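# Bridge three sticks over the blue disc on posts

## Task

Arm feet sit on the tabletop in the scene frame roughly at (metres; heading in degrees measured counter-clockwise from +x): arm1 x=+0.62 y=+0.00 z=+0.72 heading +180; arm2 x=-0.31 y=+0.54 z=+0.72 heading -60; arm3 x=-0.31 y=-0.54 z=+0.72 heading +60. Arrange all three sticks so that each one's axis, the line running between its two ends, crosses above the blue disc painted on the table. When finished, no stick may be in contact with the table, every post must remain close to its starting spot, and the arrangement must stay put without any robot holding it. Any number of the arms may be used. At the end, open the grippers and pull the arms away.

## Robot and tools

Setup: three identical i2rt Big YAM arms, arm1, arm2 and arm3, each with six revolute joints, a two-finger gripper and a wrist camera. Two fixed room cameras, cam_high and cam_low, also watch the scene. The arms act independently; if one stalls, the others keep going.

Frames: one shared scene frame in metres, origin on the floor, +z up. The table top is near z=0.72. The hand point is midway between the fingertips; its z axis runs along the fingers and the fingers open along its y axis. The URDF root base_link is each arm's foot. With joint1 and joint6 at 0 and the hand level and pointing forward, the wrist camera rides on top of the hand, looking toward the fingertips. Reach is about 1.0 m from the joint1 axis.

execute_actions: argument actions is a list holding exactly one action, or empty (then it only reports state and images). The action is an object keyed by arm name; each arm gets {"joints": {...}} with absolute joint targets, not offsets. Keys and ranges: joint1_rad -2.879 to 2.879 (rotation about the foot, positive counter-clockwise seen from above, 0 = arm extends along the foot's heading); joint2_rad 0 to 3.141 (shoulder, 0 = upper arm back and roughly level, increasing lifts it up then forward); joint3_rad 0 to 3.019 (elbow, 0 = folded, increasing opens it); joint4_rad -1.692 to 1.57 (hand pitch, positive tips fingers up); joint5_rad -1.57 to 1.57 (hand yaw, positive toward the arm's right); joint6_rad -2.094 to 2.094 (hand roll, positive clockwise viewed from behind the hand); gripper_m 0 to 0.093 metres, the fingertip gap. Done-tolerances are ±0.045, 0.14, 0.09, 0.055, 0.03, 0.035 rad and ±0.003 m respectively. Each arm's joints are given by name, any subset; all named motions begin together but finish separately, and joints travel at different speeds, so the hand can sweep a wide path. Omitted joints or arms may still be driving toward older targets. Optional cameras: list of names from arm1_cam_wrist, arm2_cam_wrist, arm3_cam_wrist, cam_high, cam_low, all; omitted or null or ["all"] gives all, [] gives none. An unknown key, camera or out-of-range value rejects the whole call with nothing moving.

wait: seconds from 0 to 10; sends nothing new and returns the same report as an empty action. zoom_image: camera plus region [x0, y0, x1, y1] in pixels of that camera's latest full image (origin top-left, at most 504 by 504). read_manual: returns only licence texts. finished_scene: scene number; ends the scene irreversibly after the last command is held and reports success.

Results: joint_positions per arm, joint torques (drive output with per-arm offset, scale and noise, nonzero even unloaded), images listed in order by the pictures line, and joint_status per motion. off_target means the joint stopped short and may still be pushing. contact_stop or time_out means it dropped its target and holds where it stopped, though after time_out it may keep a target within 0.375, 0.375, 0.113, 0.225, 0.075, 0.3 rad (joints 1-6) and keep pushing; on_its_own lists such uncommanded behaviour, where "held at" is the target, not the position. Sending a joint its reported position relieves a push; tiny target changes may not move anything. "joint command not followed" with a cause means a self/inter-arm collision check blocked that arm's joint targets (the gripper part still runs); those joints read not_followed and may be retried automatically until cleared. Empty calls never show this line. If a result reports a stop, later motion and finish calls in the same reply are skipped.

Heat: holding loads or pushing warms motors, even while you are thinking. MOTOR HOT appears from 85 °C; at 100 °C the arm goes limp and falls (OVER-TEMPERATURE FAULT), and its unreached keys read limit_stop_at_motor_heat; resend targets afterward. Some heat carries into the next scene.

Cameras: calibration lines give K, distortion D, T_world_to_cam and pos_world in OpenCV style for 504x504 images; real poses can differ by a few degrees and millimetres, and wrist camera poses also inherit joint reading errors. Results list any cameras whose numbers changed.

Cautions: the simulation keeps running while you think, with the robots holding their last command. Arms do not stop on contact and can press hard; avoid robot-robot pressing or hitting (the check ignores fingers, gripper housings and wrist cameras and may react late). Don't drop sticks, knock posts over, or push anything out of the work area. Loose objects may occasionally get a brief shove. Loaded joints sag. Before finishing, confirm the sticks rest on the posts alone, open the grippers and retract.

Each tool is called after "Request:" as name(argument=value, ...) on one line, values as JSON.

## Session

Request:
execute_actions(actions=[])

Scene clock: 0.00 s.
Joint torques (N m, as the arm reports them, + toward a larger angle): no reading
arm1.joint_positions: joint1_rad=+0.162 joint2_rad=+0.534 joint3_rad=+1.448 joint4_rad=-1.325 joint5_rad=+0.052 joint6_rad=+0.055 gripper_m=+0.095
arm1.joint_status: not commanded
arm1.hand: x=+0.4346 y=-0.0206 z=+1.3324 quat_wxyz=(-0.043, -0.834, -0.035, +0.548) (m; scene frame)
arm2.joint_positions: joint1_rad=-0.022 joint2_rad=+0.454 joint3_rad=+1.351 joint4_rad=-1.503 joint5_rad=-0.175 joint6_rad=-0.395 gripper_m=+0.094
arm2.joint_status: not commanded
arm2.hand: x=-0.2155 y=+0.4184 z=+1.3047 quat_wxyz=(-0.391, -0.267, -0.841, +0.260) (m; scene frame)
arm3.joint_positions: joint1_rad=+0.335 joint2_rad=+0.550 joint3_rad=+1.446 joint4_rad=-1.233 joint5_rad=-0.075 joint6_rad=+0.341 gripper_m=+0.094
arm3.joint_status: not commanded
arm3.hand: x=-0.2901 y=-0.3363 z=+1.3549 quat_wxyz=(-0.355, +0.428, -0.692, -0.460) (m; scene frame)
pictures: arm1_cam_wrist, arm2_cam_wrist, arm3_cam_wrist, cam_high, cam_low
Images, in order (width x height): arm1_cam_wrist 504x504, arm2_cam_wrist 504x504, arm3_cam_wrist 504x504, cam_high 504x504, cam_low 504x504.

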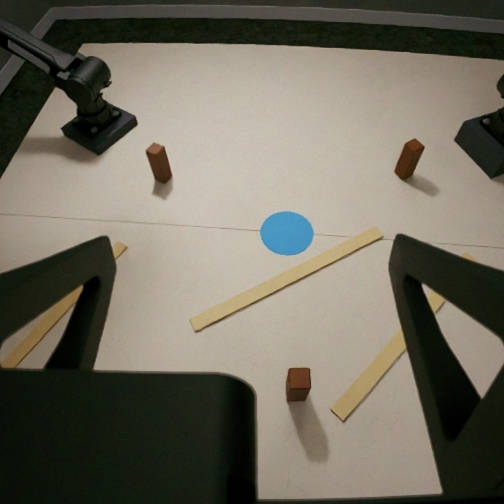

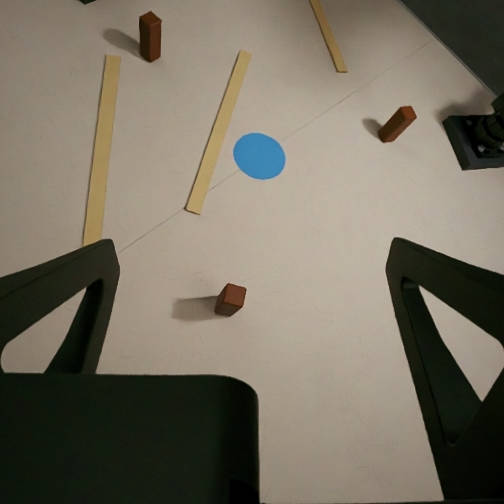

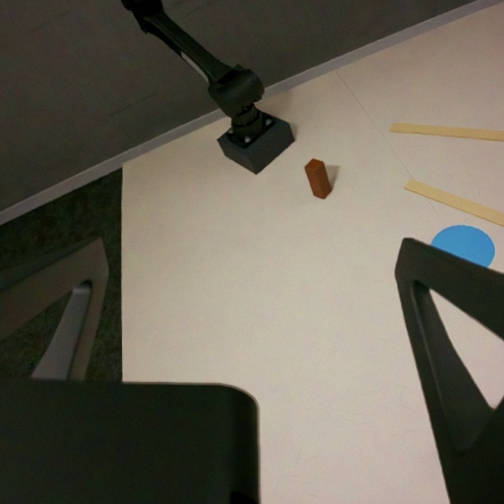

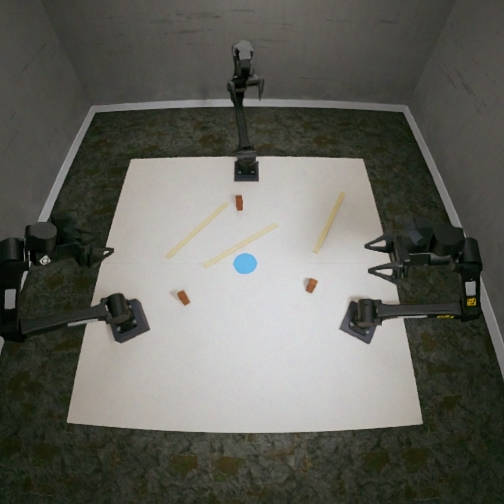

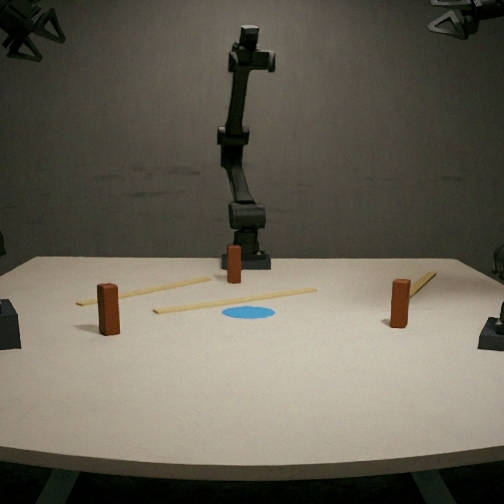

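Request:
zoom_image(camera="cam_high", region=[150, 170, 370, 330])

Request:
zoom_image(camera="cam_low", region=[60, 230, 460, 350])

Region (150, 170, 370, 330) of cam_high's 504x504 image, scaled by 2.291, with more detail than that image has; it fills the top 367 rows of this view, and the rest is white.

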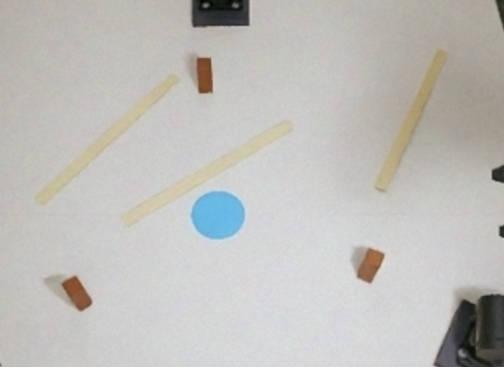

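Region (60, 230, 460, 350) of cam_low's 504x504 image, scaled by 1.260, with more detail than that image has; it fills the top 151 rows of this view, and the rest is white.

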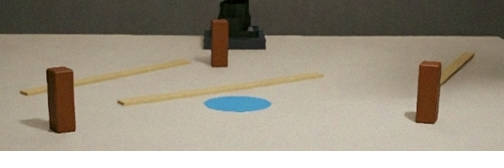

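Request:
execute_actions(actions=[{"arm1":{"joints":{"joint1_rad":0,"joint2_rad":1.14,"joint3_rad":0.935,"joint4_rad":-1.366,"joint5_rad":0,"joint6_rad":0}},"arm2":{"joints":{"joint1_rad":0,"joint2_rad":1.14,"joint3_rad":0.935,"joint4_rad":-1.366,"joint5_rad":0,"joint6_rad":0}},"arm3":{"joints":{"joint1_rad":0,"joint2_rad":1.14,"joint3_rad":0.935,"joint4_rad":-1.366,"joint5_rad":0,"joint6_rad":0}}}])

Scene clock: 72.80 s.
Joint torques (N m, as the arm reports them, + toward a larger angle): arm1=[-1.03 -4.51  9.06 -0.1  -0.11 -0.27] | arm2=[-0.58 -6.34 11.04  0.59  0.12  0.07] | arm3=[-0.14 -7.26 11.86 -0.25  0.1  -0.13]
arm1.joint_positions: joint1_rad=+0.003 joint2_rad=+1.146 joint3_rad=+0.916 joint4_rad=-1.358 joint5_rad=+0.002 joint6_rad=+0.017 gripper_m=+0.095
arm1.joint_status: all done
arm1.hand: x=+0.3253 y=-0.0028 z=+0.9172 quat_wxyz=(-0.001, -1.000, +0.001, -0.007) (m; scene frame)
arm2.joint_positions: joint1_rad=-0.015 joint2_rad=+1.138 joint3_rad=+0.914 joint4_rad=-1.370 joint5_rad=-0.004 joint6_rad=-0.009 gripper_m=+0.094
arm2.joint_status: all done
arm2.hand: x=-0.1764 y=+0.2785 z=+0.9599 quat_wxyz=(+0.009, -0.517, -0.856, -0.006) (m; scene frame)
arm3.joint_positions: joint1_rad=+0.004 joint2_rad=+1.156 joint3_rad=+0.908 joint4_rad=-1.355 joint5_rad=-0.002 joint6_rad=+0.012 gripper_m=+0.094
arm3.joint_status: all done
arm3.hand: x=-0.1670 y=-0.2818 z=+0.9177 quat_wxyz=(+0.010, +0.499, -0.867, +0.007) (m; scene frame)
pictures: arm1_cam_wrist, arm2_cam_wrist, arm3_cam_wrist, cam_high, cam_low
camera_calibration (this result's frames):
arm1_cam_wrist: T_world_to_cam=[[0.00529349, 0.99998, -0.00351262, 0.00726126], [0.801454, -0.0021418, 0.598053, -0.809586], [0.598033, -0.00598099, -0.801449, 0.662684], [0, 0, 0, 1]] pos_world=[0.2525, -0.00503158, 1.01531]
arm2_cam_wrist: T_world_to_cam=[[-0.887849, -0.46011, 0.00467637, -0.0350211], [-0.367072, 0.714373, 0.59576, -0.827776], [-0.277456, 0.527228, -0.803149, 0.698848], [0, 0, 0, 1]] pos_world=[-0.141047, 0.206775, 1.0546]
arm3_cam_wrist: T_world_to_cam=[[0.872692, -0.488262, 0.00301247, 0.0061085], [-0.388741, -0.691054, 0.609364, -0.818575], [-0.295448, -0.532958, -0.792885, 0.651778], [0, 0, 0, 1]] pos_world=[-0.130979, -0.215327, 1.01558]
Images, in order (width x height): arm1_cam_wrist 504x504, arm2_cam_wrist 504x504, arm3_cam_wrist 504x504, cam_high 504x504, cam_low 504x504.

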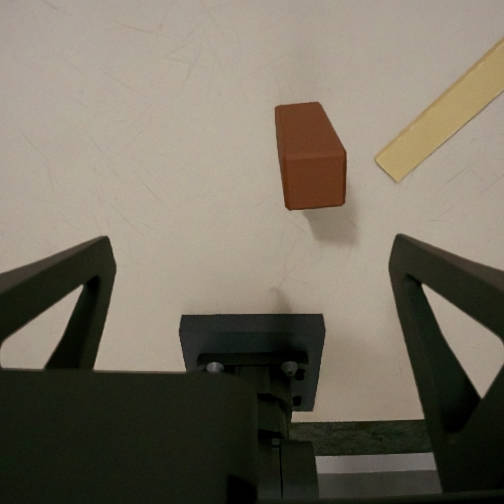

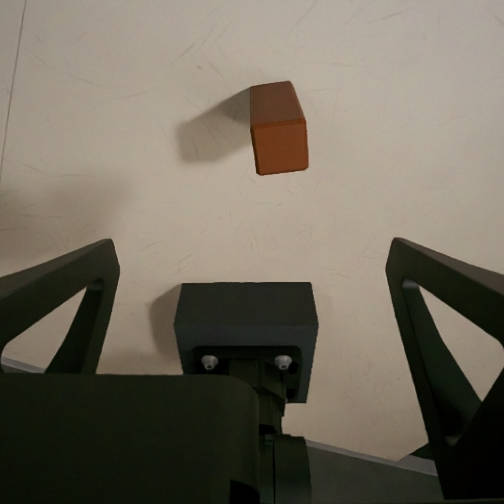

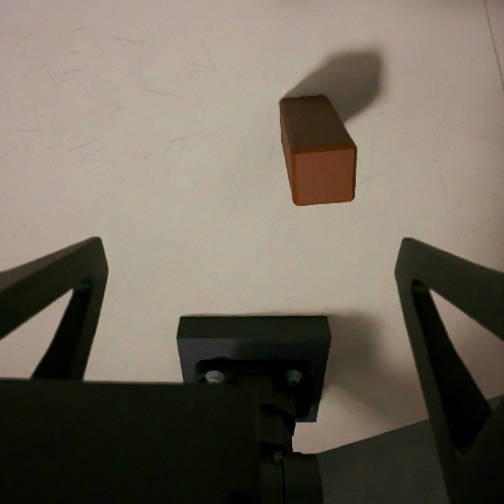

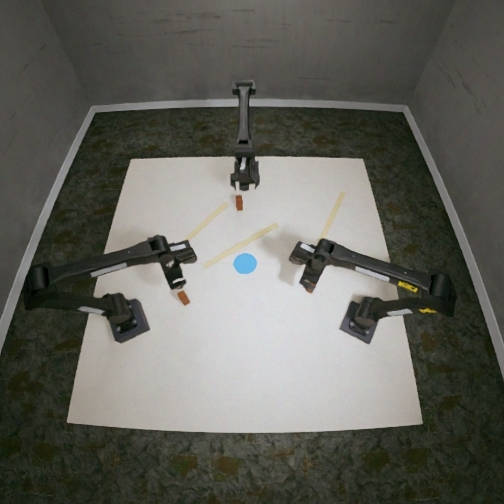

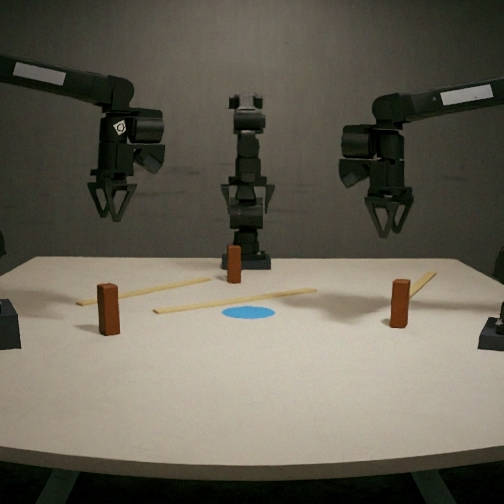

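Request:
execute_actions(actions=[{"arm1":{"joints":{"joint1_rad":0.239,"joint6_rad":1.22,"gripper_m":0.06}},"arm2":{"joints":{"joint1_rad":0.621,"joint6_rad":0.265,"gripper_m":0.06}},"arm3":{"joints":{"joint1_rad":-0.8,"joint6_rad":0.745,"gripper_m":0.06}}}], cameras=[])

Request:
execute_actions(actions=[{"arm1":{"joints":{"joint2_rad":1.67,"joint3_rad":1.07,"joint4_rad":-0.953}},"arm2":{"joints":{"joint2_rad":1.823,"joint3_rad":1.155,"joint4_rad":-0.885}},"arm3":{"joints":{"joint2_rad":1.765,"joint3_rad":1.185,"joint4_rad":-0.971}}}])

Scene clock: 131.63 s.
Joint torques (N m, as the arm reports them, + toward a larger angle): arm1=[-1.05 -4.62  9.02 -0.16  0.02  0.04] | arm2=[-0.99 -6.3  10.97  0.57  0.05  0.06] | arm3=[ 0.61 -6.52 11.87 -0.17  0.12  0.14]
arm1.joint_positions: joint1_rad=+0.243 joint2_rad=+1.146 joint3_rad=+0.916 joint4_rad=-1.358 joint5_rad=+0.000 joint6_rad=+1.203 gripper_m=+0.060
arm1.joint_status: all done
arm1.hand: x=+0.3347 y=-0.0731 z=+0.9175 quat_wxyz=(+0.003, -0.890, +0.456, -0.006) (m; scene frame)
arm2.joint_positions: joint1_rad=+0.612 joint2_rad=+1.138 joint3_rad=+0.914 joint4_rad=-1.370 joint5_rad=-0.002 joint6_rad=+0.257 gripper_m=+0.060
arm2.joint_status: all done
arm2.hand: x=-0.0500 y=+0.4055 z=+0.9592 quat_wxyz=(+0.011, -0.355, -0.935, +0.000) (m; scene frame)
arm3.joint_positions: joint1_rad=-0.797 joint2_rad=+1.156 joint3_rad=+0.908 joint4_rad=-1.355 joint5_rad=-0.001 joint6_rad=+0.733 gripper_m=+0.060
arm3.joint_status: all done
arm3.hand: x=-0.0271 y=-0.4634 z=+0.9180 quat_wxyz=(+0.011, -0.236, -0.972, +0.004) (m; scene frame)
pictures: none
No camera images: the call's "cameras" was empty. Leave "cameras" out to get every camera's image.

Scene clock: 133.00 s.
Joint torques (N m, as the arm reports them, + toward a larger angle): arm1=[ -1.09 -10.94   8.49   0.59   0.02   0.03] | arm2=[ -1.04 -15.92   8.19   0.84   0.06   0.06] | arm3=[  0.18 -13.6    9.49   0.58   0.09   0.12]
arm1.joint_positions: joint1_rad=+0.243 joint2_rad=+1.692 joint3_rad=+1.039 joint4_rad=-0.966 joint5_rad=+0.000 joint6_rad=+1.204 gripper_m=+0.060
arm1.joint_status: all done
arm1.hand: x=+0.2072 y=-0.1070 z=+0.7680 quat_wxyz=(+0.013, -0.889, +0.457, -0.017) (m; scene frame)
arm2.joint_positions: joint1_rad=+0.612 joint2_rad=+1.839 joint3_rad=+1.142 joint4_rad=-0.897 joint5_rad=-0.002 joint6_rad=+0.257 gripper_m=+0.060
arm2.joint_status: all done
arm2.hand: x=+0.1134 y=+0.3216 z=+0.7736 quat_wxyz=(+0.011, -0.356, -0.935, +0.000) (m; scene frame)
arm3.joint_positions: joint1_rad=-0.797 joint2_rad=+1.784 joint3_rad=+1.171 joint4_rad=-0.986 joint5_rad=-0.001 joint6_rad=+0.734 gripper_m=+0.060
arm3.joint_status: all done
arm3.hand: x=+0.1479 y=-0.4170 z=+0.7753 quat_wxyz=(+0.010, -0.236, -0.972, +0.003) (m; scene frame)
pictures: arm1_cam_wrist, arm2_cam_wrist, arm3_cam_wrist, cam_high, cam_low
camera_calibration (this result's frames):
arm1_cam_wrist: T_world_to_cam=[[0.814008, 0.579573, 0.0385537, -0.133333], [0.444158, -0.663844, 0.601693, -0.625477], [0.374319, -0.472659, -0.797796, 0.606764], [0, 0, 0, 1]] pos_world=[0.159222, -0.0511504, 0.86556]
arm2_cam_wrist: T_world_to_cam=[[-0.668342, -0.743726, 0.0138019, 0.302289], [-0.591492, 0.542607, 0.596418, -0.561025], [-0.451061, 0.390448, -0.802555, 0.670083], [0, 0, 0, 1]] pos_world=[0.172439, 0.267603, 0.868212]
arm3_cam_wrist: T_world_to_cam=[[-0.445005, -0.895461, 0.0110192, -0.315431], [-0.710658, 0.3606, 0.604096, -0.212484], [-0.544918, 0.260995, -0.796835, 0.930867], [0, 0, 0, 1]] pos_world=[0.215874, -0.448786, 0.873585]
Images, in order (width x height): arm1_cam_wrist 504x504, arm2_cam_wrist 504x504, arm3_cam_wrist 504x504, cam_high 504x504, cam_low 504x504.

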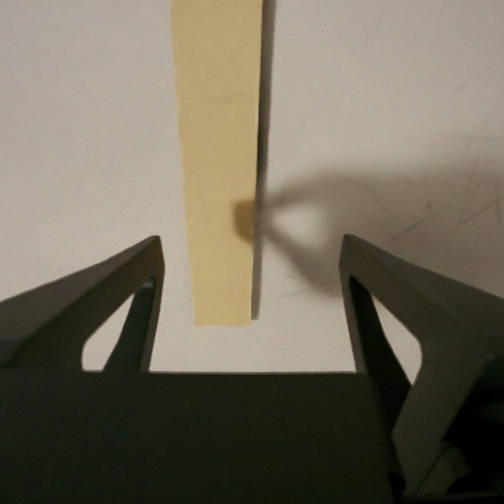

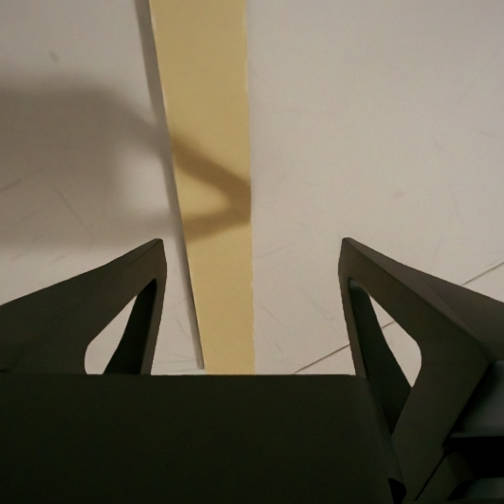

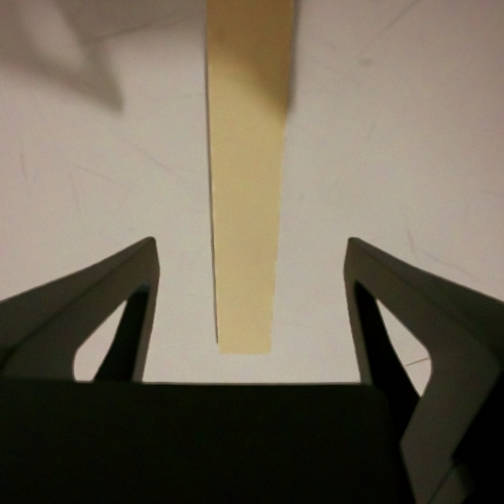

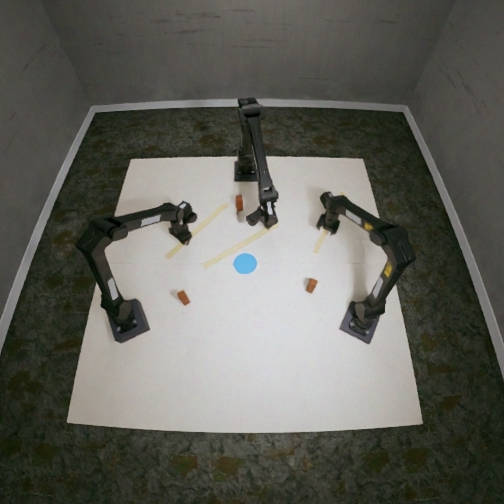

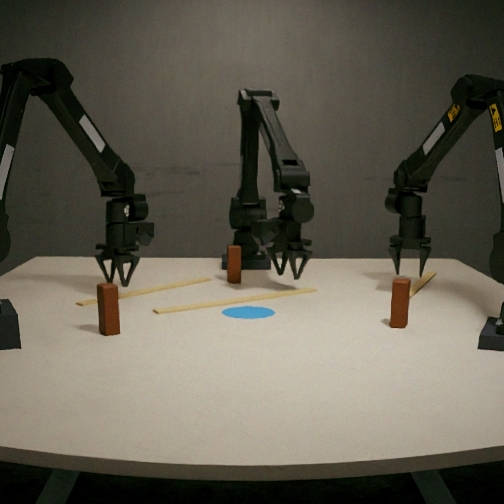

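Request:
execute_actions(actions=[{"arm1":{"joints":{"joint1_rad":0.249,"joint2_rad":1.72,"joint3_rad":1.04,"joint4_rad":-0.835,"gripper_m":0.075}},"arm2":{"joints":{"joint1_rad":0.67,"joint2_rad":1.828,"joint3_rad":1.045,"joint4_rad":-0.744,"joint6_rad":0.315,"gripper_m":0.075}},"arm3":{"joints":{"joint1_rad":-0.763,"joint2_rad":1.775,"joint3_rad":1.088,"joint4_rad":-0.837,"joint6_rad":0.78,"gripper_m":0.075}}}], cameras=["arm1_cam_wrist","arm2_cam_wrist","arm3_cam_wrist"])

Scene clock: 158.07 s.
Joint torques (N m, as the arm reports them, + toward a larger angle): arm1=[ -0.33 -10.     6.33   0.76   0.02   0.02] | arm2=[ -1.42 -14.76   7.13   0.93   0.06   0.06] | arm3=[  0.36 -12.46   8.73   0.76   0.12   0.06]
arm1.joint_positions: joint1_rad=+0.243 joint2_rad=+1.719 joint3_rad=+1.039 joint4_rad=-0.848 joint5_rad=+0.000 joint6_rad=+1.204 gripper_m=+0.075
arm1.joint_status: all done
arm1.hand: x=+0.1824 y=-0.1135 z=+0.7567 quat_wxyz=(-0.017, -0.889, +0.457, +0.016) (m; scene frame)
arm2.joint_positions: joint1_rad=+0.666 joint2_rad=+1.838 joint3_rad=+1.039 joint4_rad=-0.756 joint5_rad=-0.002 joint6_rad=+0.306 gripper_m=+0.075
arm2.joint_status: all done
arm2.hand: x=+0.1081 y=+0.3520 z=+0.7449 quat_wxyz=(-0.007, -0.353, -0.936, +0.002) (m; scene frame)
arm3.joint_positions: joint1_rad=-0.767 joint2_rad=+1.784 joint3_rad=+1.078 joint4_rad=-0.854 joint5_rad=-0.001 joint6_rad=+0.768 gripper_m=+0.075
arm3.joint_status: all done
arm3.hand: x=+0.1330 y=-0.4067 z=+0.7472 quat_wxyz=(-0.008, -0.238, -0.971, -0.006) (m; scene frame)
pictures: arm1_cam_wrist, arm2_cam_wrist, arm3_cam_wrist
camera_calibration (this result's frames):
arm1_cam_wrist: T_world_to_cam=[[0.813912, 0.579199, -0.0455692, -0.0452504], [0.49524, -0.650637, 0.575681, -0.600105], [0.303785, -0.491122, -0.816403, 0.628819], [0, 0, 0, 1]] pos_world=[0.143, -0.0554152, 0.856777]
arm2_cam_wrist: T_world_to_cam=[[-0.664831, -0.746987, 0.00334719, 0.330262], [-0.614021, 0.54903, 0.56705, -0.541438], [-0.425416, 0.374937, -0.823677, 0.651281], [0, 0, 0, 1]] pos_world=[0.16418, 0.299777, 0.842361]
arm3_cam_wrist: T_world_to_cam=[[-0.448763, -0.893519, -0.0153558, -0.291481], [-0.731763, 0.357551, 0.580242, -0.190485], [-0.512967, 0.271628, -0.814299, 0.91083], [0, 0, 0, 1]] pos_world=[0.19703, -0.439742, 0.84774]
Images, in order (width x height): arm1_cam_wrist 504x504, arm2_cam_wrist 504x504, arm3_cam_wrist 504x504.

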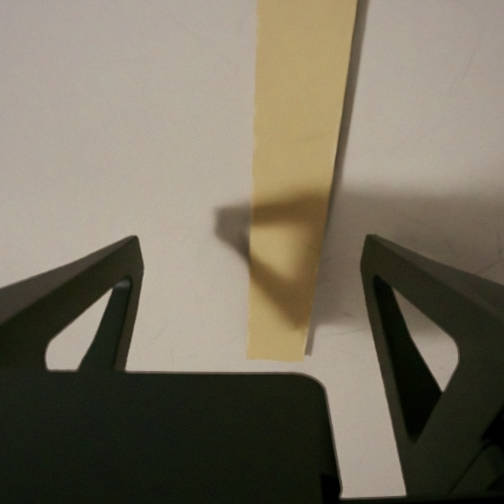

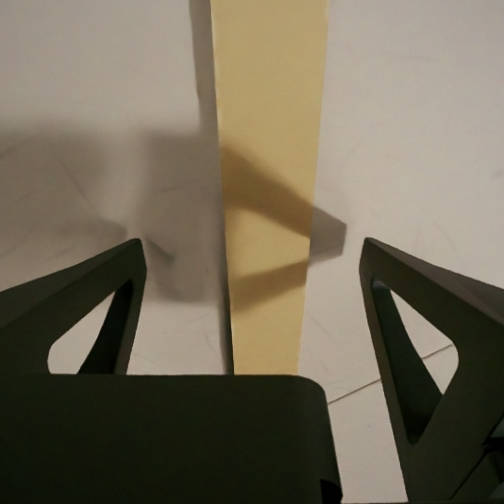

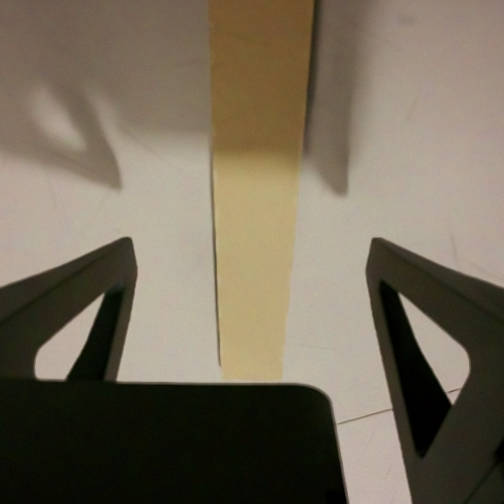

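Request:
execute_actions(actions=[{"arm1":{"joints":{"joint2_rad":1.745,"joint3_rad":1.025,"joint4_rad":-0.81}},"arm2":{"joints":{"joint2_rad":1.86,"joint4_rad":-0.71}},"arm3":{"joints":{"joint2_rad":1.812,"joint4_rad":-0.8}}}], cameras=["arm1_cam_wrist","cam_low"])

Scene clock: 172.93 s.
Joint torques (N m, as the arm reports them, + toward a larger angle): arm1=[-0.43 -9.98  5.83  0.77  0.02  0.01] | arm2=[ -1.37 -12.58   7.18   1.03   0.06   0.06] | arm3=[  0.5  -11.69   8.58   0.72   0.09   0.14]
arm1.joint_positions: joint1_rad=+0.243 joint2_rad=+1.744 joint3_rad=+1.028 joint4_rad=-0.824 joint5_rad=+0.000 joint6_rad=+1.204 gripper_m=+0.075
arm1.joint_status: all done
arm1.hand: x=+0.1845 y=-0.1130 z=+0.7430 quat_wxyz=(-0.013, -0.889, +0.457, +0.012) (m; scene frame)
arm2.joint_positions: joint1_rad=+0.666 joint2_rad=+1.841 joint3_rad=+1.039 joint4_rad=-0.723 joint5_rad=-0.002 joint6_rad=+0.307 gripper_m=+0.075
arm2.joint_status: all done
arm2.hand: x=+0.1152 y=+0.3488 z=+0.7441 quat_wxyz=(-0.023, -0.353, -0.935, +0.002) (m; scene frame)
arm3.joint_positions: joint1_rad=-0.767 joint2_rad=+1.791 joint3_rad=+1.078 joint4_rad=-0.818 joint5_rad=-0.001 joint6_rad=+0.768 gripper_m=+0.075
arm3.joint_status: all done
arm3.hand: x=+0.1407 y=-0.4044 z=+0.7443 quat_wxyz=(-0.020, -0.238, -0.971, -0.014) (m; scene frame)
pictures: arm1_cam_wrist, cam_low
camera_calibration (this result's frames):
arm1_cam_wrist: T_world_to_cam=[[0.814319, 0.579348, -0.0352376, -0.0556702], [0.489087, -0.652226, 0.579132, -0.594567], [0.312536, -0.488833, -0.814472, 0.614429], [0, 0, 0, 1]] pos_world=[0.144097, -0.0551871, 0.842807]
Images, in order (width x height): arm1_cam_wrist 504x504, cam_low 504x504.

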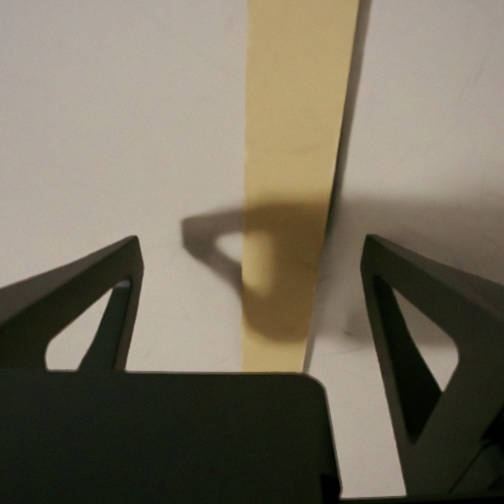

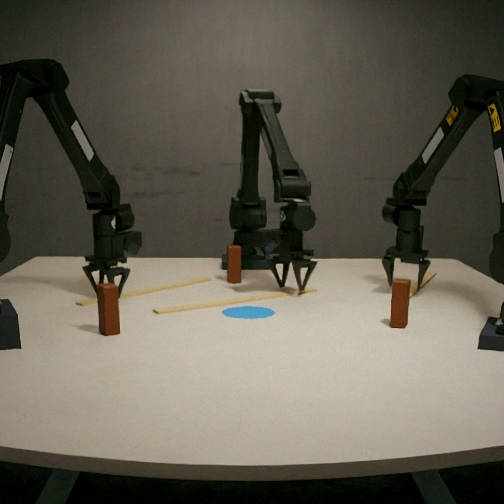

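Request:
execute_actions(actions=[{"arm1":{"joints":{"joint2_rad":1.755,"joint3_rad":1.005}},"arm2":{"joints":{"gripper_m":0.0}},"arm3":{"joints":{"gripper_m":0.0}}}], cameras=["arm1_cam_wrist","arm2_cam_wrist","arm3_cam_wrist"])

Scene clock: 181.57 s.
Joint torques (N m, as the arm reports them, + toward a larger angle): arm1=[-0.38 -9.69  5.69  0.62  0.03  0.02] | arm2=[ -1.45 -12.7    7.18   0.98   0.02   0.05] | arm3=[  0.21 -10.5    8.61   1.01   0.13   0.07]
arm1.joint_positions: joint1_rad=+0.243 joint2_rad=+1.751 joint3_rad=+1.008 joint4_rad=-0.822 joint5_rad=+0.000 joint6_rad=+1.204 gripper_m=+0.075
arm1.joint_status: all done
arm1.hand: x=+0.1947 y=-0.1104 z=+0.7342 quat_wxyz=(-0.005, -0.889, +0.457, +0.003) (m; scene frame)
arm2.joint_positions: joint1_rad=+0.666 joint2_rad=+1.841 joint3_rad=+1.039 joint4_rad=-0.722 joint5_rad=-0.001 joint6_rad=+0.307 gripper_m=+0.000
arm2.joint_status: all done
arm2.hand: x=+0.1154 y=+0.3487 z=+0.7441 quat_wxyz=(-0.023, -0.353, -0.935, +0.003) (m; scene frame)
arm3.joint_positions: joint1_rad=-0.767 joint2_rad=+1.791 joint3_rad=+1.078 joint4_rad=-0.818 joint5_rad=-0.001 joint6_rad=+0.769 gripper_m=+0.001
arm3.joint_status: all done
arm3.hand: x=+0.1407 y=-0.4044 z=+0.7443 quat_wxyz=(-0.020, -0.239, -0.971, -0.014) (m; scene frame)
pictures: arm1_cam_wrist, arm2_cam_wrist, arm3_cam_wrist
camera_calibration (this result's frames):
arm1_cam_wrist: T_world_to_cam=[[0.814828, 0.579577, -0.0120674, -0.0828351], [0.475166, -0.655824, 0.58661, -0.595916], [0.332072, -0.483721, -0.809779, 0.598693], [0, 0, 0, 1]] pos_world=[0.151847, -0.0532062, 0.83338]
arm2_cam_wrist: T_world_to_cam=[[-0.665275, -0.746574, -0.00602715, 0.339518], [-0.629645, 0.556705, 0.541873, -0.516903], [-0.401193, 0.36429, -0.840438, 0.668357], [0, 0, 0, 1]] pos_world=[0.168548, 0.297762, 0.843855]
arm3_cam_wrist: T_world_to_cam=[[-0.448786, -0.892937, -0.0354346, -0.270861], [-0.747562, 0.353404, 0.562367, -0.170125], [-0.489635, 0.278872, -0.826128, 0.92023], [0, 0, 0, 1]] pos_world=[0.20184, -0.438365, 0.846303]
Images, in order (width x height): arm1_cam_wrist 504x504, arm2_cam_wrist 504x504, arm3_cam_wrist 504x504.

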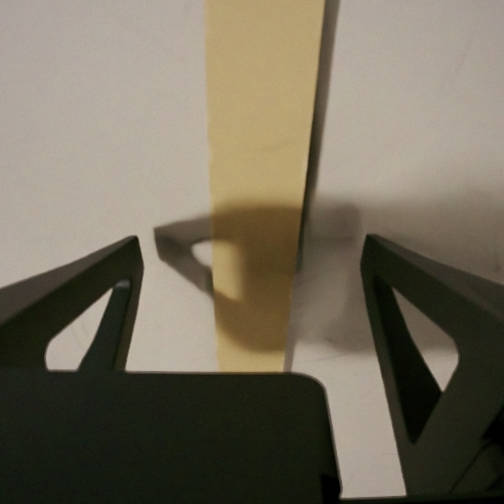

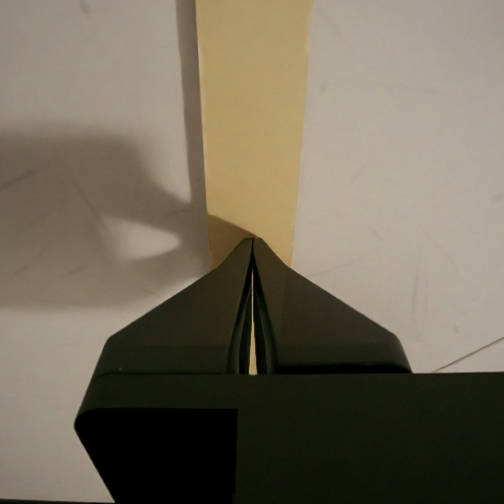

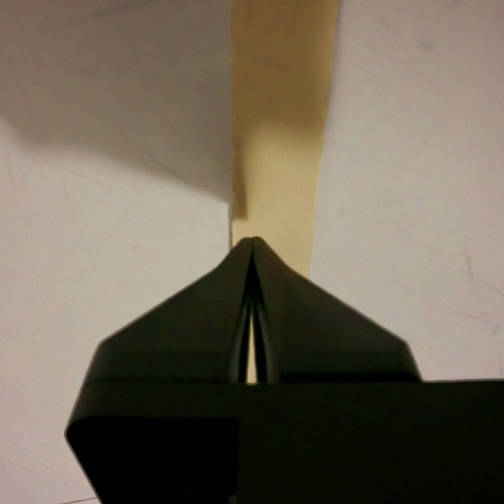

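Request:
execute_actions(actions=[{"arm2":{"joints":{"gripper_m":0.07}},"arm3":{"joints":{"gripper_m":0.07}}}], cameras=[])

Request:
execute_actions(actions=[{"arm1":{"joints":{"joint2_rad":1.775}},"arm2":{"joints":{"joint2_rad":1.885,"joint4_rad":-0.69}},"arm3":{"joints":{"joint2_rad":1.84,"joint4_rad":-0.78}}}], cameras=["cam_low"])

Scene clock: 189.03 s.
Joint torques (N m, as the arm reports them, + toward a larger angle): arm1=[-0.42 -9.64  5.68  0.63  0.03  0.02] | arm2=[ -1.43 -12.74   7.16   0.99   0.03   0.04] | arm3=[  1.12 -10.55   8.54   0.97   0.08   0.04]
arm1.joint_positions: joint1_rad=+0.243 joint2_rad=+1.751 joint3_rad=+1.008 joint4_rad=-0.822 joint5_rad=+0.000 joint6_rad=+1.204 gripper_m=+0.075
arm1.joint_status: not commanded
arm1.hand: x=+0.1947 y=-0.1104 z=+0.7342 quat_wxyz=(-0.005, -0.889, +0.457, +0.003) (m; scene frame)
arm2.joint_positions: joint1_rad=+0.666 joint2_rad=+1.842 joint3_rad=+1.039 joint4_rad=-0.722 joint5_rad=-0.001 joint6_rad=+0.308 gripper_m=+0.070
arm2.joint_status: all done
arm2.hand: x=+0.1152 y=+0.3488 z=+0.7436 quat_wxyz=(-0.023, -0.354, -0.935, +0.003) (m; scene frame)
arm3.joint_positions: joint1_rad=-0.767 joint2_rad=+1.791 joint3_rad=+1.078 joint4_rad=-0.818 joint5_rad=-0.001 joint6_rad=+0.769 gripper_m=+0.070
arm3.joint_status: all done
arm3.hand: x=+0.1407 y=-0.4044 z=+0.7443 quat_wxyz=(-0.020, -0.239, -0.971, -0.014) (m; scene frame)
pictures: none
No camera images: the call's "cameras" was empty. Leave "cameras" out to get every camera's image.

Scene clock: 189.70 s.
Joint torques (N m, as the arm reports them, + toward a larger angle): arm1=[-0.37 -9.62  5.56  0.57  0.02  0.02] | arm2=[ -1.46 -12.14   7.08   0.97   0.01   0.04] | arm3=[  0.43 -11.42   8.32   1.16   0.05   0.07]
arm1.joint_positions: joint1_rad=+0.243 joint2_rad=+1.768 joint3_rad=+1.008 joint4_rad=-0.821 joint5_rad=+0.001 joint6_rad=+1.204 gripper_m=+0.075
arm1.joint_status: all done
arm1.hand: x=+0.1969 y=-0.1099 z=+0.7272 quat_wxyz=(+0.001, -0.889, +0.457, -0.003) (m; scene frame)
arm2.joint_positions: joint1_rad=+0.666 joint2_rad=+1.856 joint3_rad=+1.039 joint4_rad=-0.701 joint5_rad=+0.000 joint6_rad=+0.308 gripper_m=+0.070
arm2.joint_status: all done
arm2.hand: x=+0.1175 y=+0.3476 z=+0.7374 quat_wxyz=(-0.026, -0.354, -0.935, +0.003) (m; scene frame)
arm3.joint_positions: joint1_rad=-0.767 joint2_rad=+1.826 joint3_rad=+1.078 joint4_rad=-0.798 joint5_rad=-0.001 joint6_rad=+0.769 gripper_m=+0.070
arm3.joint_status: all done
arm3.hand: x=+0.1406 y=-0.4044 z=+0.7289 quat_wxyz=(-0.014, -0.239, -0.971, -0.010) (m; scene frame)
pictures: cam_low
Images, in order (width x height): cam_low 504x504.

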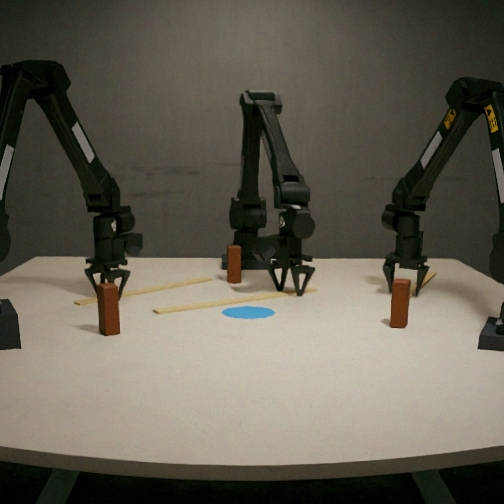

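Arm2 needs to go further down; close 1 and 3.

Request:
execute_actions(actions=[{"arm1":{"joints":{"gripper_m":0.0}},"arm2":{"joints":{"joint2_rad":1.92}},"arm3":{"joints":{"gripper_m":0.0}}}], cameras=["arm1_cam_wrist","arm3_cam_wrist"])

Scene clock: 193.70 s.
Joint torques (N m, as the arm reports them, + toward a larger angle): arm1=[-0.37 -9.57  5.57  0.55  0.    0.01] | arm2=[-1.4  -9.59  7.08  0.95  0.01  0.02] | arm3=[ -0.34 -11.14   8.46   0.76   0.14   0.09]
arm1.joint_positions: joint1_rad=+0.243 joint2_rad=+1.768 joint3_rad=+1.008 joint4_rad=-0.820 joint5_rad=+0.001 joint6_rad=+1.205 gripper_m=+0.027
arm1.joint_status: gripper_m off_target (ended at +0.027, target +0.000)
arm1.hand: x=+0.1967 y=-0.1099 z=+0.7272 quat_wxyz=(+0.000, -0.889, +0.457, -0.003) (m; scene frame)
arm2.joint_positions: joint1_rad=+0.666 joint2_rad=+1.857 joint3_rad=+1.039 joint4_rad=-0.701 joint5_rad=+0.000 joint6_rad=+0.309 gripper_m=+0.070
arm2.joint_status: all done
arm2.hand: x=+0.1174 y=+0.3476 z=+0.7371 quat_wxyz=(-0.025, -0.354, -0.935, +0.003) (m; scene frame)
arm3.joint_positions: joint1_rad=-0.767 joint2_rad=+1.826 joint3_rad=+1.078 joint4_rad=-0.798 joint5_rad=-0.001 joint6_rad=+0.769 gripper_m=+0.001
arm3.joint_status: all done
arm3.hand: x=+0.1406 y=-0.4044 z=+0.7289 quat_wxyz=(-0.014, -0.239, -0.971, -0.010) (m; scene frame)
pictures: arm1_cam_wrist, arm3_cam_wrist
camera_calibration (this result's frames):
arm1_cam_wrist: T_world_to_cam=[[0.815306, 0.579025, 0.00247045, -0.095555], [0.466126, -0.658856, 0.590454, -0.593816], [0.343515, -0.480249, -0.807068, 0.588737], [0, 0, 0, 1]] pos_world=[0.15246, -0.0531703, 0.826008]
arm3_cam_wrist: T_world_to_cam=[[-0.449522, -0.892904, -0.0255417, -0.278507], [-0.739553, 0.355978, 0.571263, -0.16809], [-0.500991, 0.275685, -0.82037, 0.903601], [0, 0, 0, 1]] pos_world=[0.203189, -0.437952, 0.830197]
Images, in order (width x height): arm1_cam_wrist 504x504, arm3_cam_wrist 504x504.

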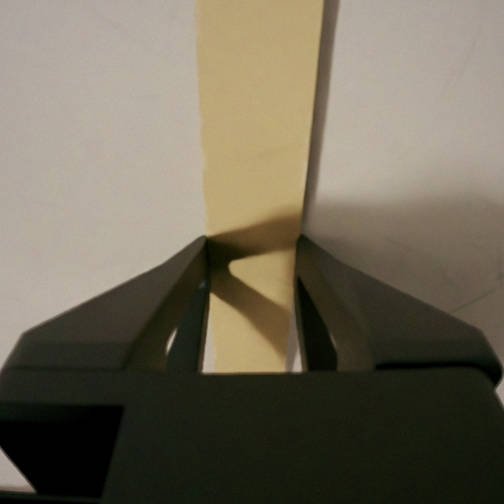

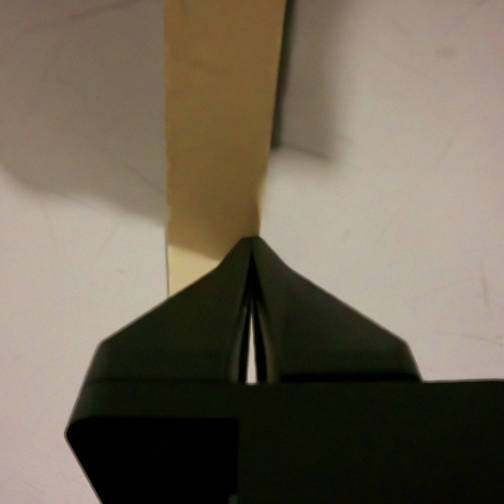

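Request:
execute_actions(actions=[{"arm2":{"joints":{"joint2_rad":1.875,"gripper_m":0.0}},"arm3":{"joints":{"gripper_m":0.085}}}], cameras=["arm2_cam_wrist"])

Request:
execute_actions(actions=[{"arm3":{"joints":{"joint2_rad":1.875,"joint1_rad":-0.745}}}], cameras=["arm3_cam_wrist"])

Scene clock: 199.63 s.
Joint torques (N m, as the arm reports them, + toward a larger angle): arm1=[-0.45 -9.56  5.57  0.54  0.    0.01] | arm2=[ -1.33 -12.9    7.07   0.9   -0.1    0.02] | arm3=[  0.89 -10.83   8.13   0.96   0.1    0.15]
arm1.joint_positions: joint1_rad=+0.243 joint2_rad=+1.768 joint3_rad=+1.008 joint4_rad=-0.820 joint5_rad=+0.001 joint6_rad=+1.205 gripper_m=+0.027
arm1.joint_status: not commanded
arm1.hand: x=+0.1967 y=-0.1099 z=+0.7272 quat_wxyz=(+0.000, -0.889, +0.457, -0.003) (m; scene frame)
arm2.joint_positions: joint1_rad=+0.666 joint2_rad=+1.857 joint3_rad=+1.039 joint4_rad=-0.700 joint5_rad=+0.002 joint6_rad=+0.309 gripper_m=+0.027
arm2.joint_status: gripper_m off_target (ended at +0.027, target +0.000); the others done
arm2.hand: x=+0.1175 y=+0.3471 z=+0.7371 quat_wxyz=(-0.026, -0.355, -0.935, +0.004) (m; scene frame)
arm3.joint_positions: joint1_rad=-0.767 joint2_rad=+1.826 joint3_rad=+1.078 joint4_rad=-0.798 joint5_rad=-0.001 joint6_rad=+0.769 gripper_m=+0.085
arm3.joint_status: all done
arm3.hand: x=+0.1406 y=-0.4044 z=+0.7289 quat_wxyz=(-0.014, -0.239, -0.971, -0.010) (m; scene frame)
pictures: arm2_cam_wrist
camera_calibration (this result's frames):
arm2_cam_wrist: T_world_to_cam=[[-0.66705, -0.744995, -0.00511959, 0.338749], [-0.630673, 0.561004, 0.536215, -0.508054], [-0.396606, 0.360911, -0.844066, 0.66721], [0, 0, 0, 1]] pos_world=[0.170166, 0.296583, 0.837329]
Images, in order (width x height): arm2_cam_wrist 504x504.

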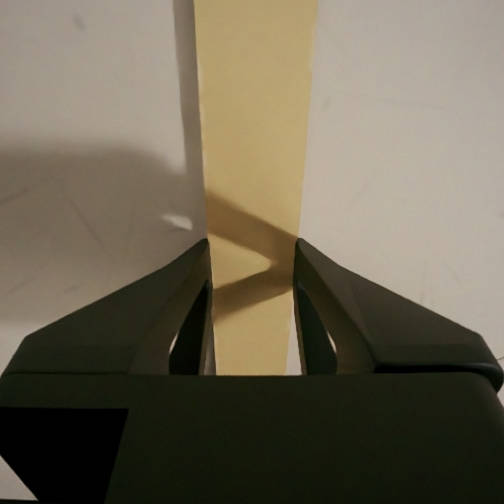

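Scene clock: 200.23 s.
Joint torques (N m, as the arm reports them, + toward a larger angle): arm1=[-0.37 -9.59  5.55  0.53  0.    0.01] | arm2=[ -1.35 -12.91   7.06   0.91  -0.1    0.03] | arm3=[  2.07 -11.23   8.04   0.86  -0.01   0.06]
arm1.joint_positions: joint1_rad=+0.243 joint2_rad=+1.768 joint3_rad=+1.008 joint4_rad=-0.820 joint5_rad=+0.001 joint6_rad=+1.205 gripper_m=+0.027
arm1.joint_status: not commanded
arm1.hand: x=+0.1967 y=-0.1099 z=+0.7272 quat_wxyz=(+0.000, -0.889, +0.457, -0.003) (m; scene frame)
arm2.joint_positions: joint1_rad=+0.666 joint2_rad=+1.857 joint3_rad=+1.039 joint4_rad=-0.700 joint5_rad=+0.002 joint6_rad=+0.309 gripper_m=+0.027
arm2.joint_status: not commanded
arm2.hand: x=+0.1175 y=+0.3471 z=+0.7371 quat_wxyz=(-0.026, -0.355, -0.935, +0.004) (m; scene frame)
arm3.joint_positions: joint1_rad=-0.756 joint2_rad=+1.839 joint3_rad=+1.079 joint4_rad=-0.795 joint5_rad=+0.005 joint6_rad=+0.769 gripper_m=+0.085
arm3.joint_status: all done
arm3.hand: x=+0.1384 y=-0.4006 z=+0.7230 quat_wxyz=(-0.011, -0.234, -0.972, -0.005) (m; scene frame)
pictures: arm3_cam_wrist
camera_calibration (this result's frames):
arm3_cam_wrist: T_world_to_cam=[[-0.439926, -0.897929, -0.0137201, -0.288194], [-0.738865, 0.353226, 0.573855, -0.170802], [-0.510435, 0.262591, -0.818842, 0.891538], [0, 0, 0, 1]] pos_world=[0.202089, -0.432555, 0.82409]
Images, in order (width x height): arm3_cam_wrist 504x504.

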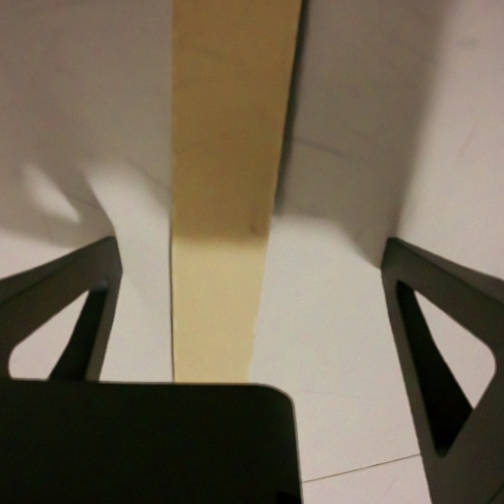

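Request:
execute_actions(actions=[{"arm3":{"joints":{"joint2_rad":1.83,"joint1_rad":-0.765,"gripper_m":0.0}}}], cameras=["arm3_cam_wrist"])

Scene clock: 203.57 s.
Joint torques (N m, as the arm reports them, + toward a larger angle): arm1=[-0.3  -9.6   5.55  0.53  0.    0.01] | arm2=[ -1.39 -12.92   7.07   0.93  -0.1    0.02] | arm3=[ -1.07 -13.53   7.99   0.72  -0.05   0.  ]
arm1.joint_positions: joint1_rad=+0.243 joint2_rad=+1.768 joint3_rad=+1.008 joint4_rad=-0.820 joint5_rad=+0.001 joint6_rad=+1.205 gripper_m=+0.027
arm1.joint_status: not commanded
arm1.hand: x=+0.1967 y=-0.1099 z=+0.7272 quat_wxyz=(+0.000, -0.889, +0.457, -0.003) (m; scene frame)
arm2.joint_positions: joint1_rad=+0.666 joint2_rad=+1.857 joint3_rad=+1.039 joint4_rad=-0.700 joint5_rad=+0.002 joint6_rad=+0.309 gripper_m=+0.027
arm2.joint_status: not commanded
arm2.hand: x=+0.1175 y=+0.3471 z=+0.7371 quat_wxyz=(-0.026, -0.355, -0.935, +0.004) (m; scene frame)
arm3.joint_positions: joint1_rad=-0.757 joint2_rad=+1.839 joint3_rad=+1.079 joint4_rad=-0.794 joint5_rad=+0.003 joint6_rad=+0.771 gripper_m=+0.027
arm3.joint_status: gripper_m off_target (ended at +0.027, target +0.000); the others done
arm3.hand: x=+0.1387 y=-0.4009 z=+0.7230 quat_wxyz=(-0.011, -0.235, -0.972, -0.006) (m; scene frame)
pictures: arm3_cam_wrist
camera_calibration (this result's frames):
arm3_cam_wrist: T_world_to_cam=[[-0.442955, -0.896402, -0.015955, -0.285653], [-0.737695, 0.354301, 0.574698, -0.170854], [-0.509507, 0.266335, -0.81821, 0.89266], [0, 0, 0, 1]] pos_world=[0.202248, -0.433273, 0.824016]
Images, in order (width x height): arm3_cam_wrist 504x504.

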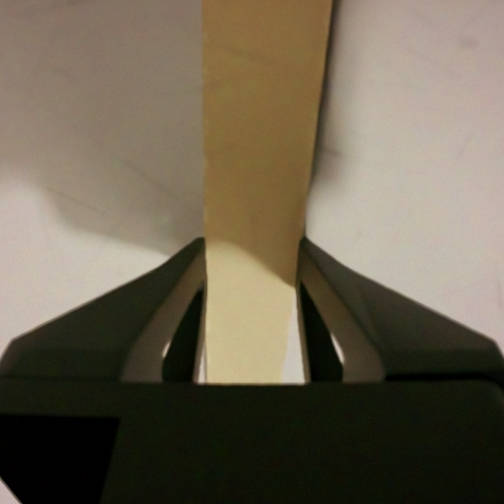

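Request:
execute_actions(actions=[{"arm2":{"joints":{"joint2_rad":1.29,"joint3_rad":1.0,"joint4_rad":-1.24}},"arm3":{"joints":{"joint2_rad":1.22,"joint3_rad":1.155,"joint4_rad":-1.46}}}], cameras=["cam_high","cam_low"])

Scene clock: 252.40 s.
Joint torques (N m, as the arm reports them, + toward a larger angle): arm1=[-0.44 -9.63  5.57  0.55  0.01  0.01] | arm2=[-1.31 -7.75 10.01  0.24 -0.1   0.02] | arm3=[-0.8  -5.42 12.35 -0.09  0.03  0.03]
arm1.joint_positions: joint1_rad=+0.243 joint2_rad=+1.768 joint3_rad=+1.008 joint4_rad=-0.820 joint5_rad=+0.001 joint6_rad=+1.205 gripper_m=+0.027
arm1.joint_status: not commanded
arm1.hand: x=+0.1967 y=-0.1099 z=+0.7272 quat_wxyz=(+0.000, -0.889, +0.457, -0.003) (m; scene frame)
arm2.joint_positions: joint1_rad=+0.666 joint2_rad=+1.280 joint3_rad=+0.990 joint4_rad=-1.232 joint5_rad=+0.002 joint6_rad=+0.309 gripper_m=+0.027
arm2.joint_status: all done
arm2.hand: x=+0.0158 y=+0.3929 z=+0.9449 quat_wxyz=(-0.024, -0.355, -0.935, +0.004) (m; scene frame)
arm3.joint_positions: joint1_rad=-0.757 joint2_rad=+1.209 joint3_rad=+1.126 joint4_rad=-1.446 joint5_rad=+0.000 joint6_rad=+0.771 gripper_m=+0.027
arm3.joint_status: all done
arm3.hand: x=+0.0153 y=-0.4386 z=+0.9847 quat_wxyz=(-0.021, -0.235, -0.972, -0.013) (m; scene frame)
pictures: cam_high, cam_low
Images, in order (width x height): cam_high 504x504, cam_low 504x504.

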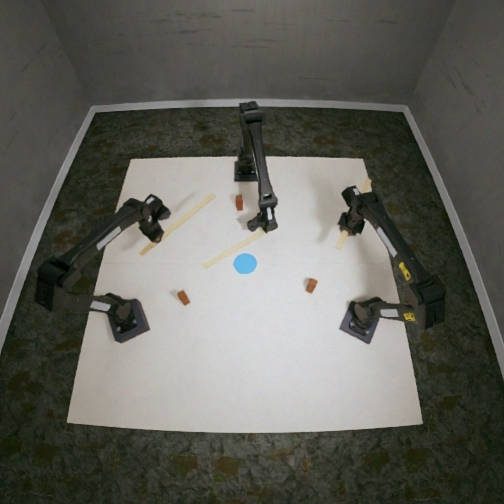

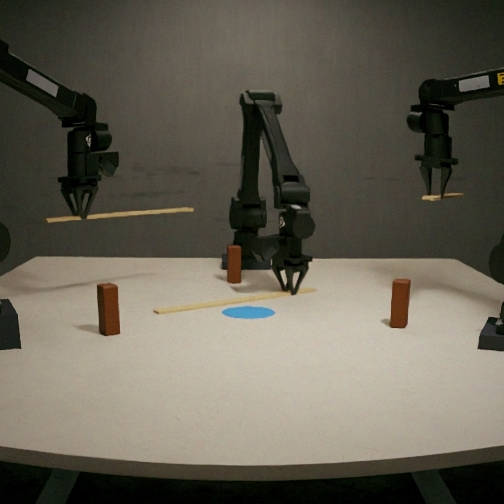

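Request:
execute_actions(actions=[{"arm2":{"joints":{"joint1_rad":-0.02,"joint6_rad":-0.24}}}], cameras=[])

Request:
execute_actions(actions=[{"arm1":{"joints":{"joint2_rad":1.5,"joint3_rad":1.15,"joint4_rad":-1.21}}}], cameras=["cam_high"])

Scene clock: 262.00 s.
Joint torques (N m, as the arm reports them, + toward a larger angle): arm1=[-0.35 -9.5   5.56  0.53  0.    0.01] | arm2=[-2.14 -7.92 10.04  0.26 -0.07 -0.13] | arm3=[-0.98 -5.87 12.3  -0.07  0.08  0.07]
arm1.joint_positions: joint1_rad=+0.243 joint2_rad=+1.768 joint3_rad=+1.008 joint4_rad=-0.820 joint5_rad=+0.001 joint6_rad=+1.205 gripper_m=+0.027
arm1.joint_status: not commanded
arm1.hand: x=+0.1967 y=-0.1099 z=+0.7272 quat_wxyz=(+0.000, -0.889, +0.457, -0.003) (m; scene frame)
arm2.joint_positions: joint1_rad=-0.013 joint2_rad=+1.281 joint3_rad=+0.990 joint4_rad=-1.232 joint5_rad=+0.000 joint6_rad=-0.232 gripper_m=+0.027
arm2.joint_status: all done
arm2.hand: x=-0.1469 y=+0.2206 z=+0.9454 quat_wxyz=(-0.019, -0.418, -0.908, +0.017) (m; scene frame)
arm3.joint_positions: joint1_rad=-0.757 joint2_rad=+1.209 joint3_rad=+1.126 joint4_rad=-1.446 joint5_rad=+0.000 joint6_rad=+0.771 gripper_m=+0.027
arm3.joint_status: not commanded
arm3.hand: x=+0.0153 y=-0.4386 z=+0.9847 quat_wxyz=(-0.021, -0.235, -0.972, -0.013) (m; scene frame)
pictures: none
No camera images: the call's "cameras" was empty. Leave "cameras" out to get every camera's image.

Scene clock: 263.30 s.
Joint torques (N m, as the arm reports them, + toward a larger angle): arm1=[-0.4  -8.88  9.78 -0.27  0.09  0.02] | arm2=[-2.19 -7.94 10.04  0.24 -0.07 -0.12] | arm3=[-0.38 -5.48 12.27 -0.24  0.05  0.08]
arm1.joint_positions: joint1_rad=+0.243 joint2_rad=+1.506 joint3_rad=+1.115 joint4_rad=-1.199 joint5_rad=-0.001 joint6_rad=+1.205 gripper_m=+0.027
arm1.joint_status: all done
arm1.hand: x=+0.2205 y=-0.1035 z=+0.8685 quat_wxyz=(+0.003, -0.889, +0.457, -0.008) (m; scene frame)
arm2.joint_positions: joint1_rad=-0.013 joint2_rad=+1.281 joint3_rad=+0.990 joint4_rad=-1.232 joint5_rad=+0.000 joint6_rad=-0.232 gripper_m=+0.027
arm2.joint_status: not commanded
arm2.hand: x=-0.1469 y=+0.2206 z=+0.9454 quat_wxyz=(-0.019, -0.418, -0.908, +0.017) (m; scene frame)
arm3.joint_positions: joint1_rad=-0.757 joint2_rad=+1.209 joint3_rad=+1.126 joint4_rad=-1.446 joint5_rad=+0.000 joint6_rad=+0.771 gripper_m=+0.027
arm3.joint_status: not commanded
arm3.hand: x=+0.0153 y=-0.4386 z=+0.9847 quat_wxyz=(-0.021, -0.235, -0.972, -0.013) (m; scene frame)
pictures: cam_high
Images, in order (width x height): cam_high 504x504.

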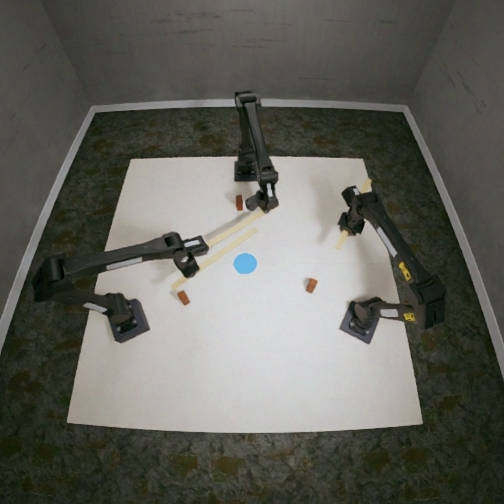

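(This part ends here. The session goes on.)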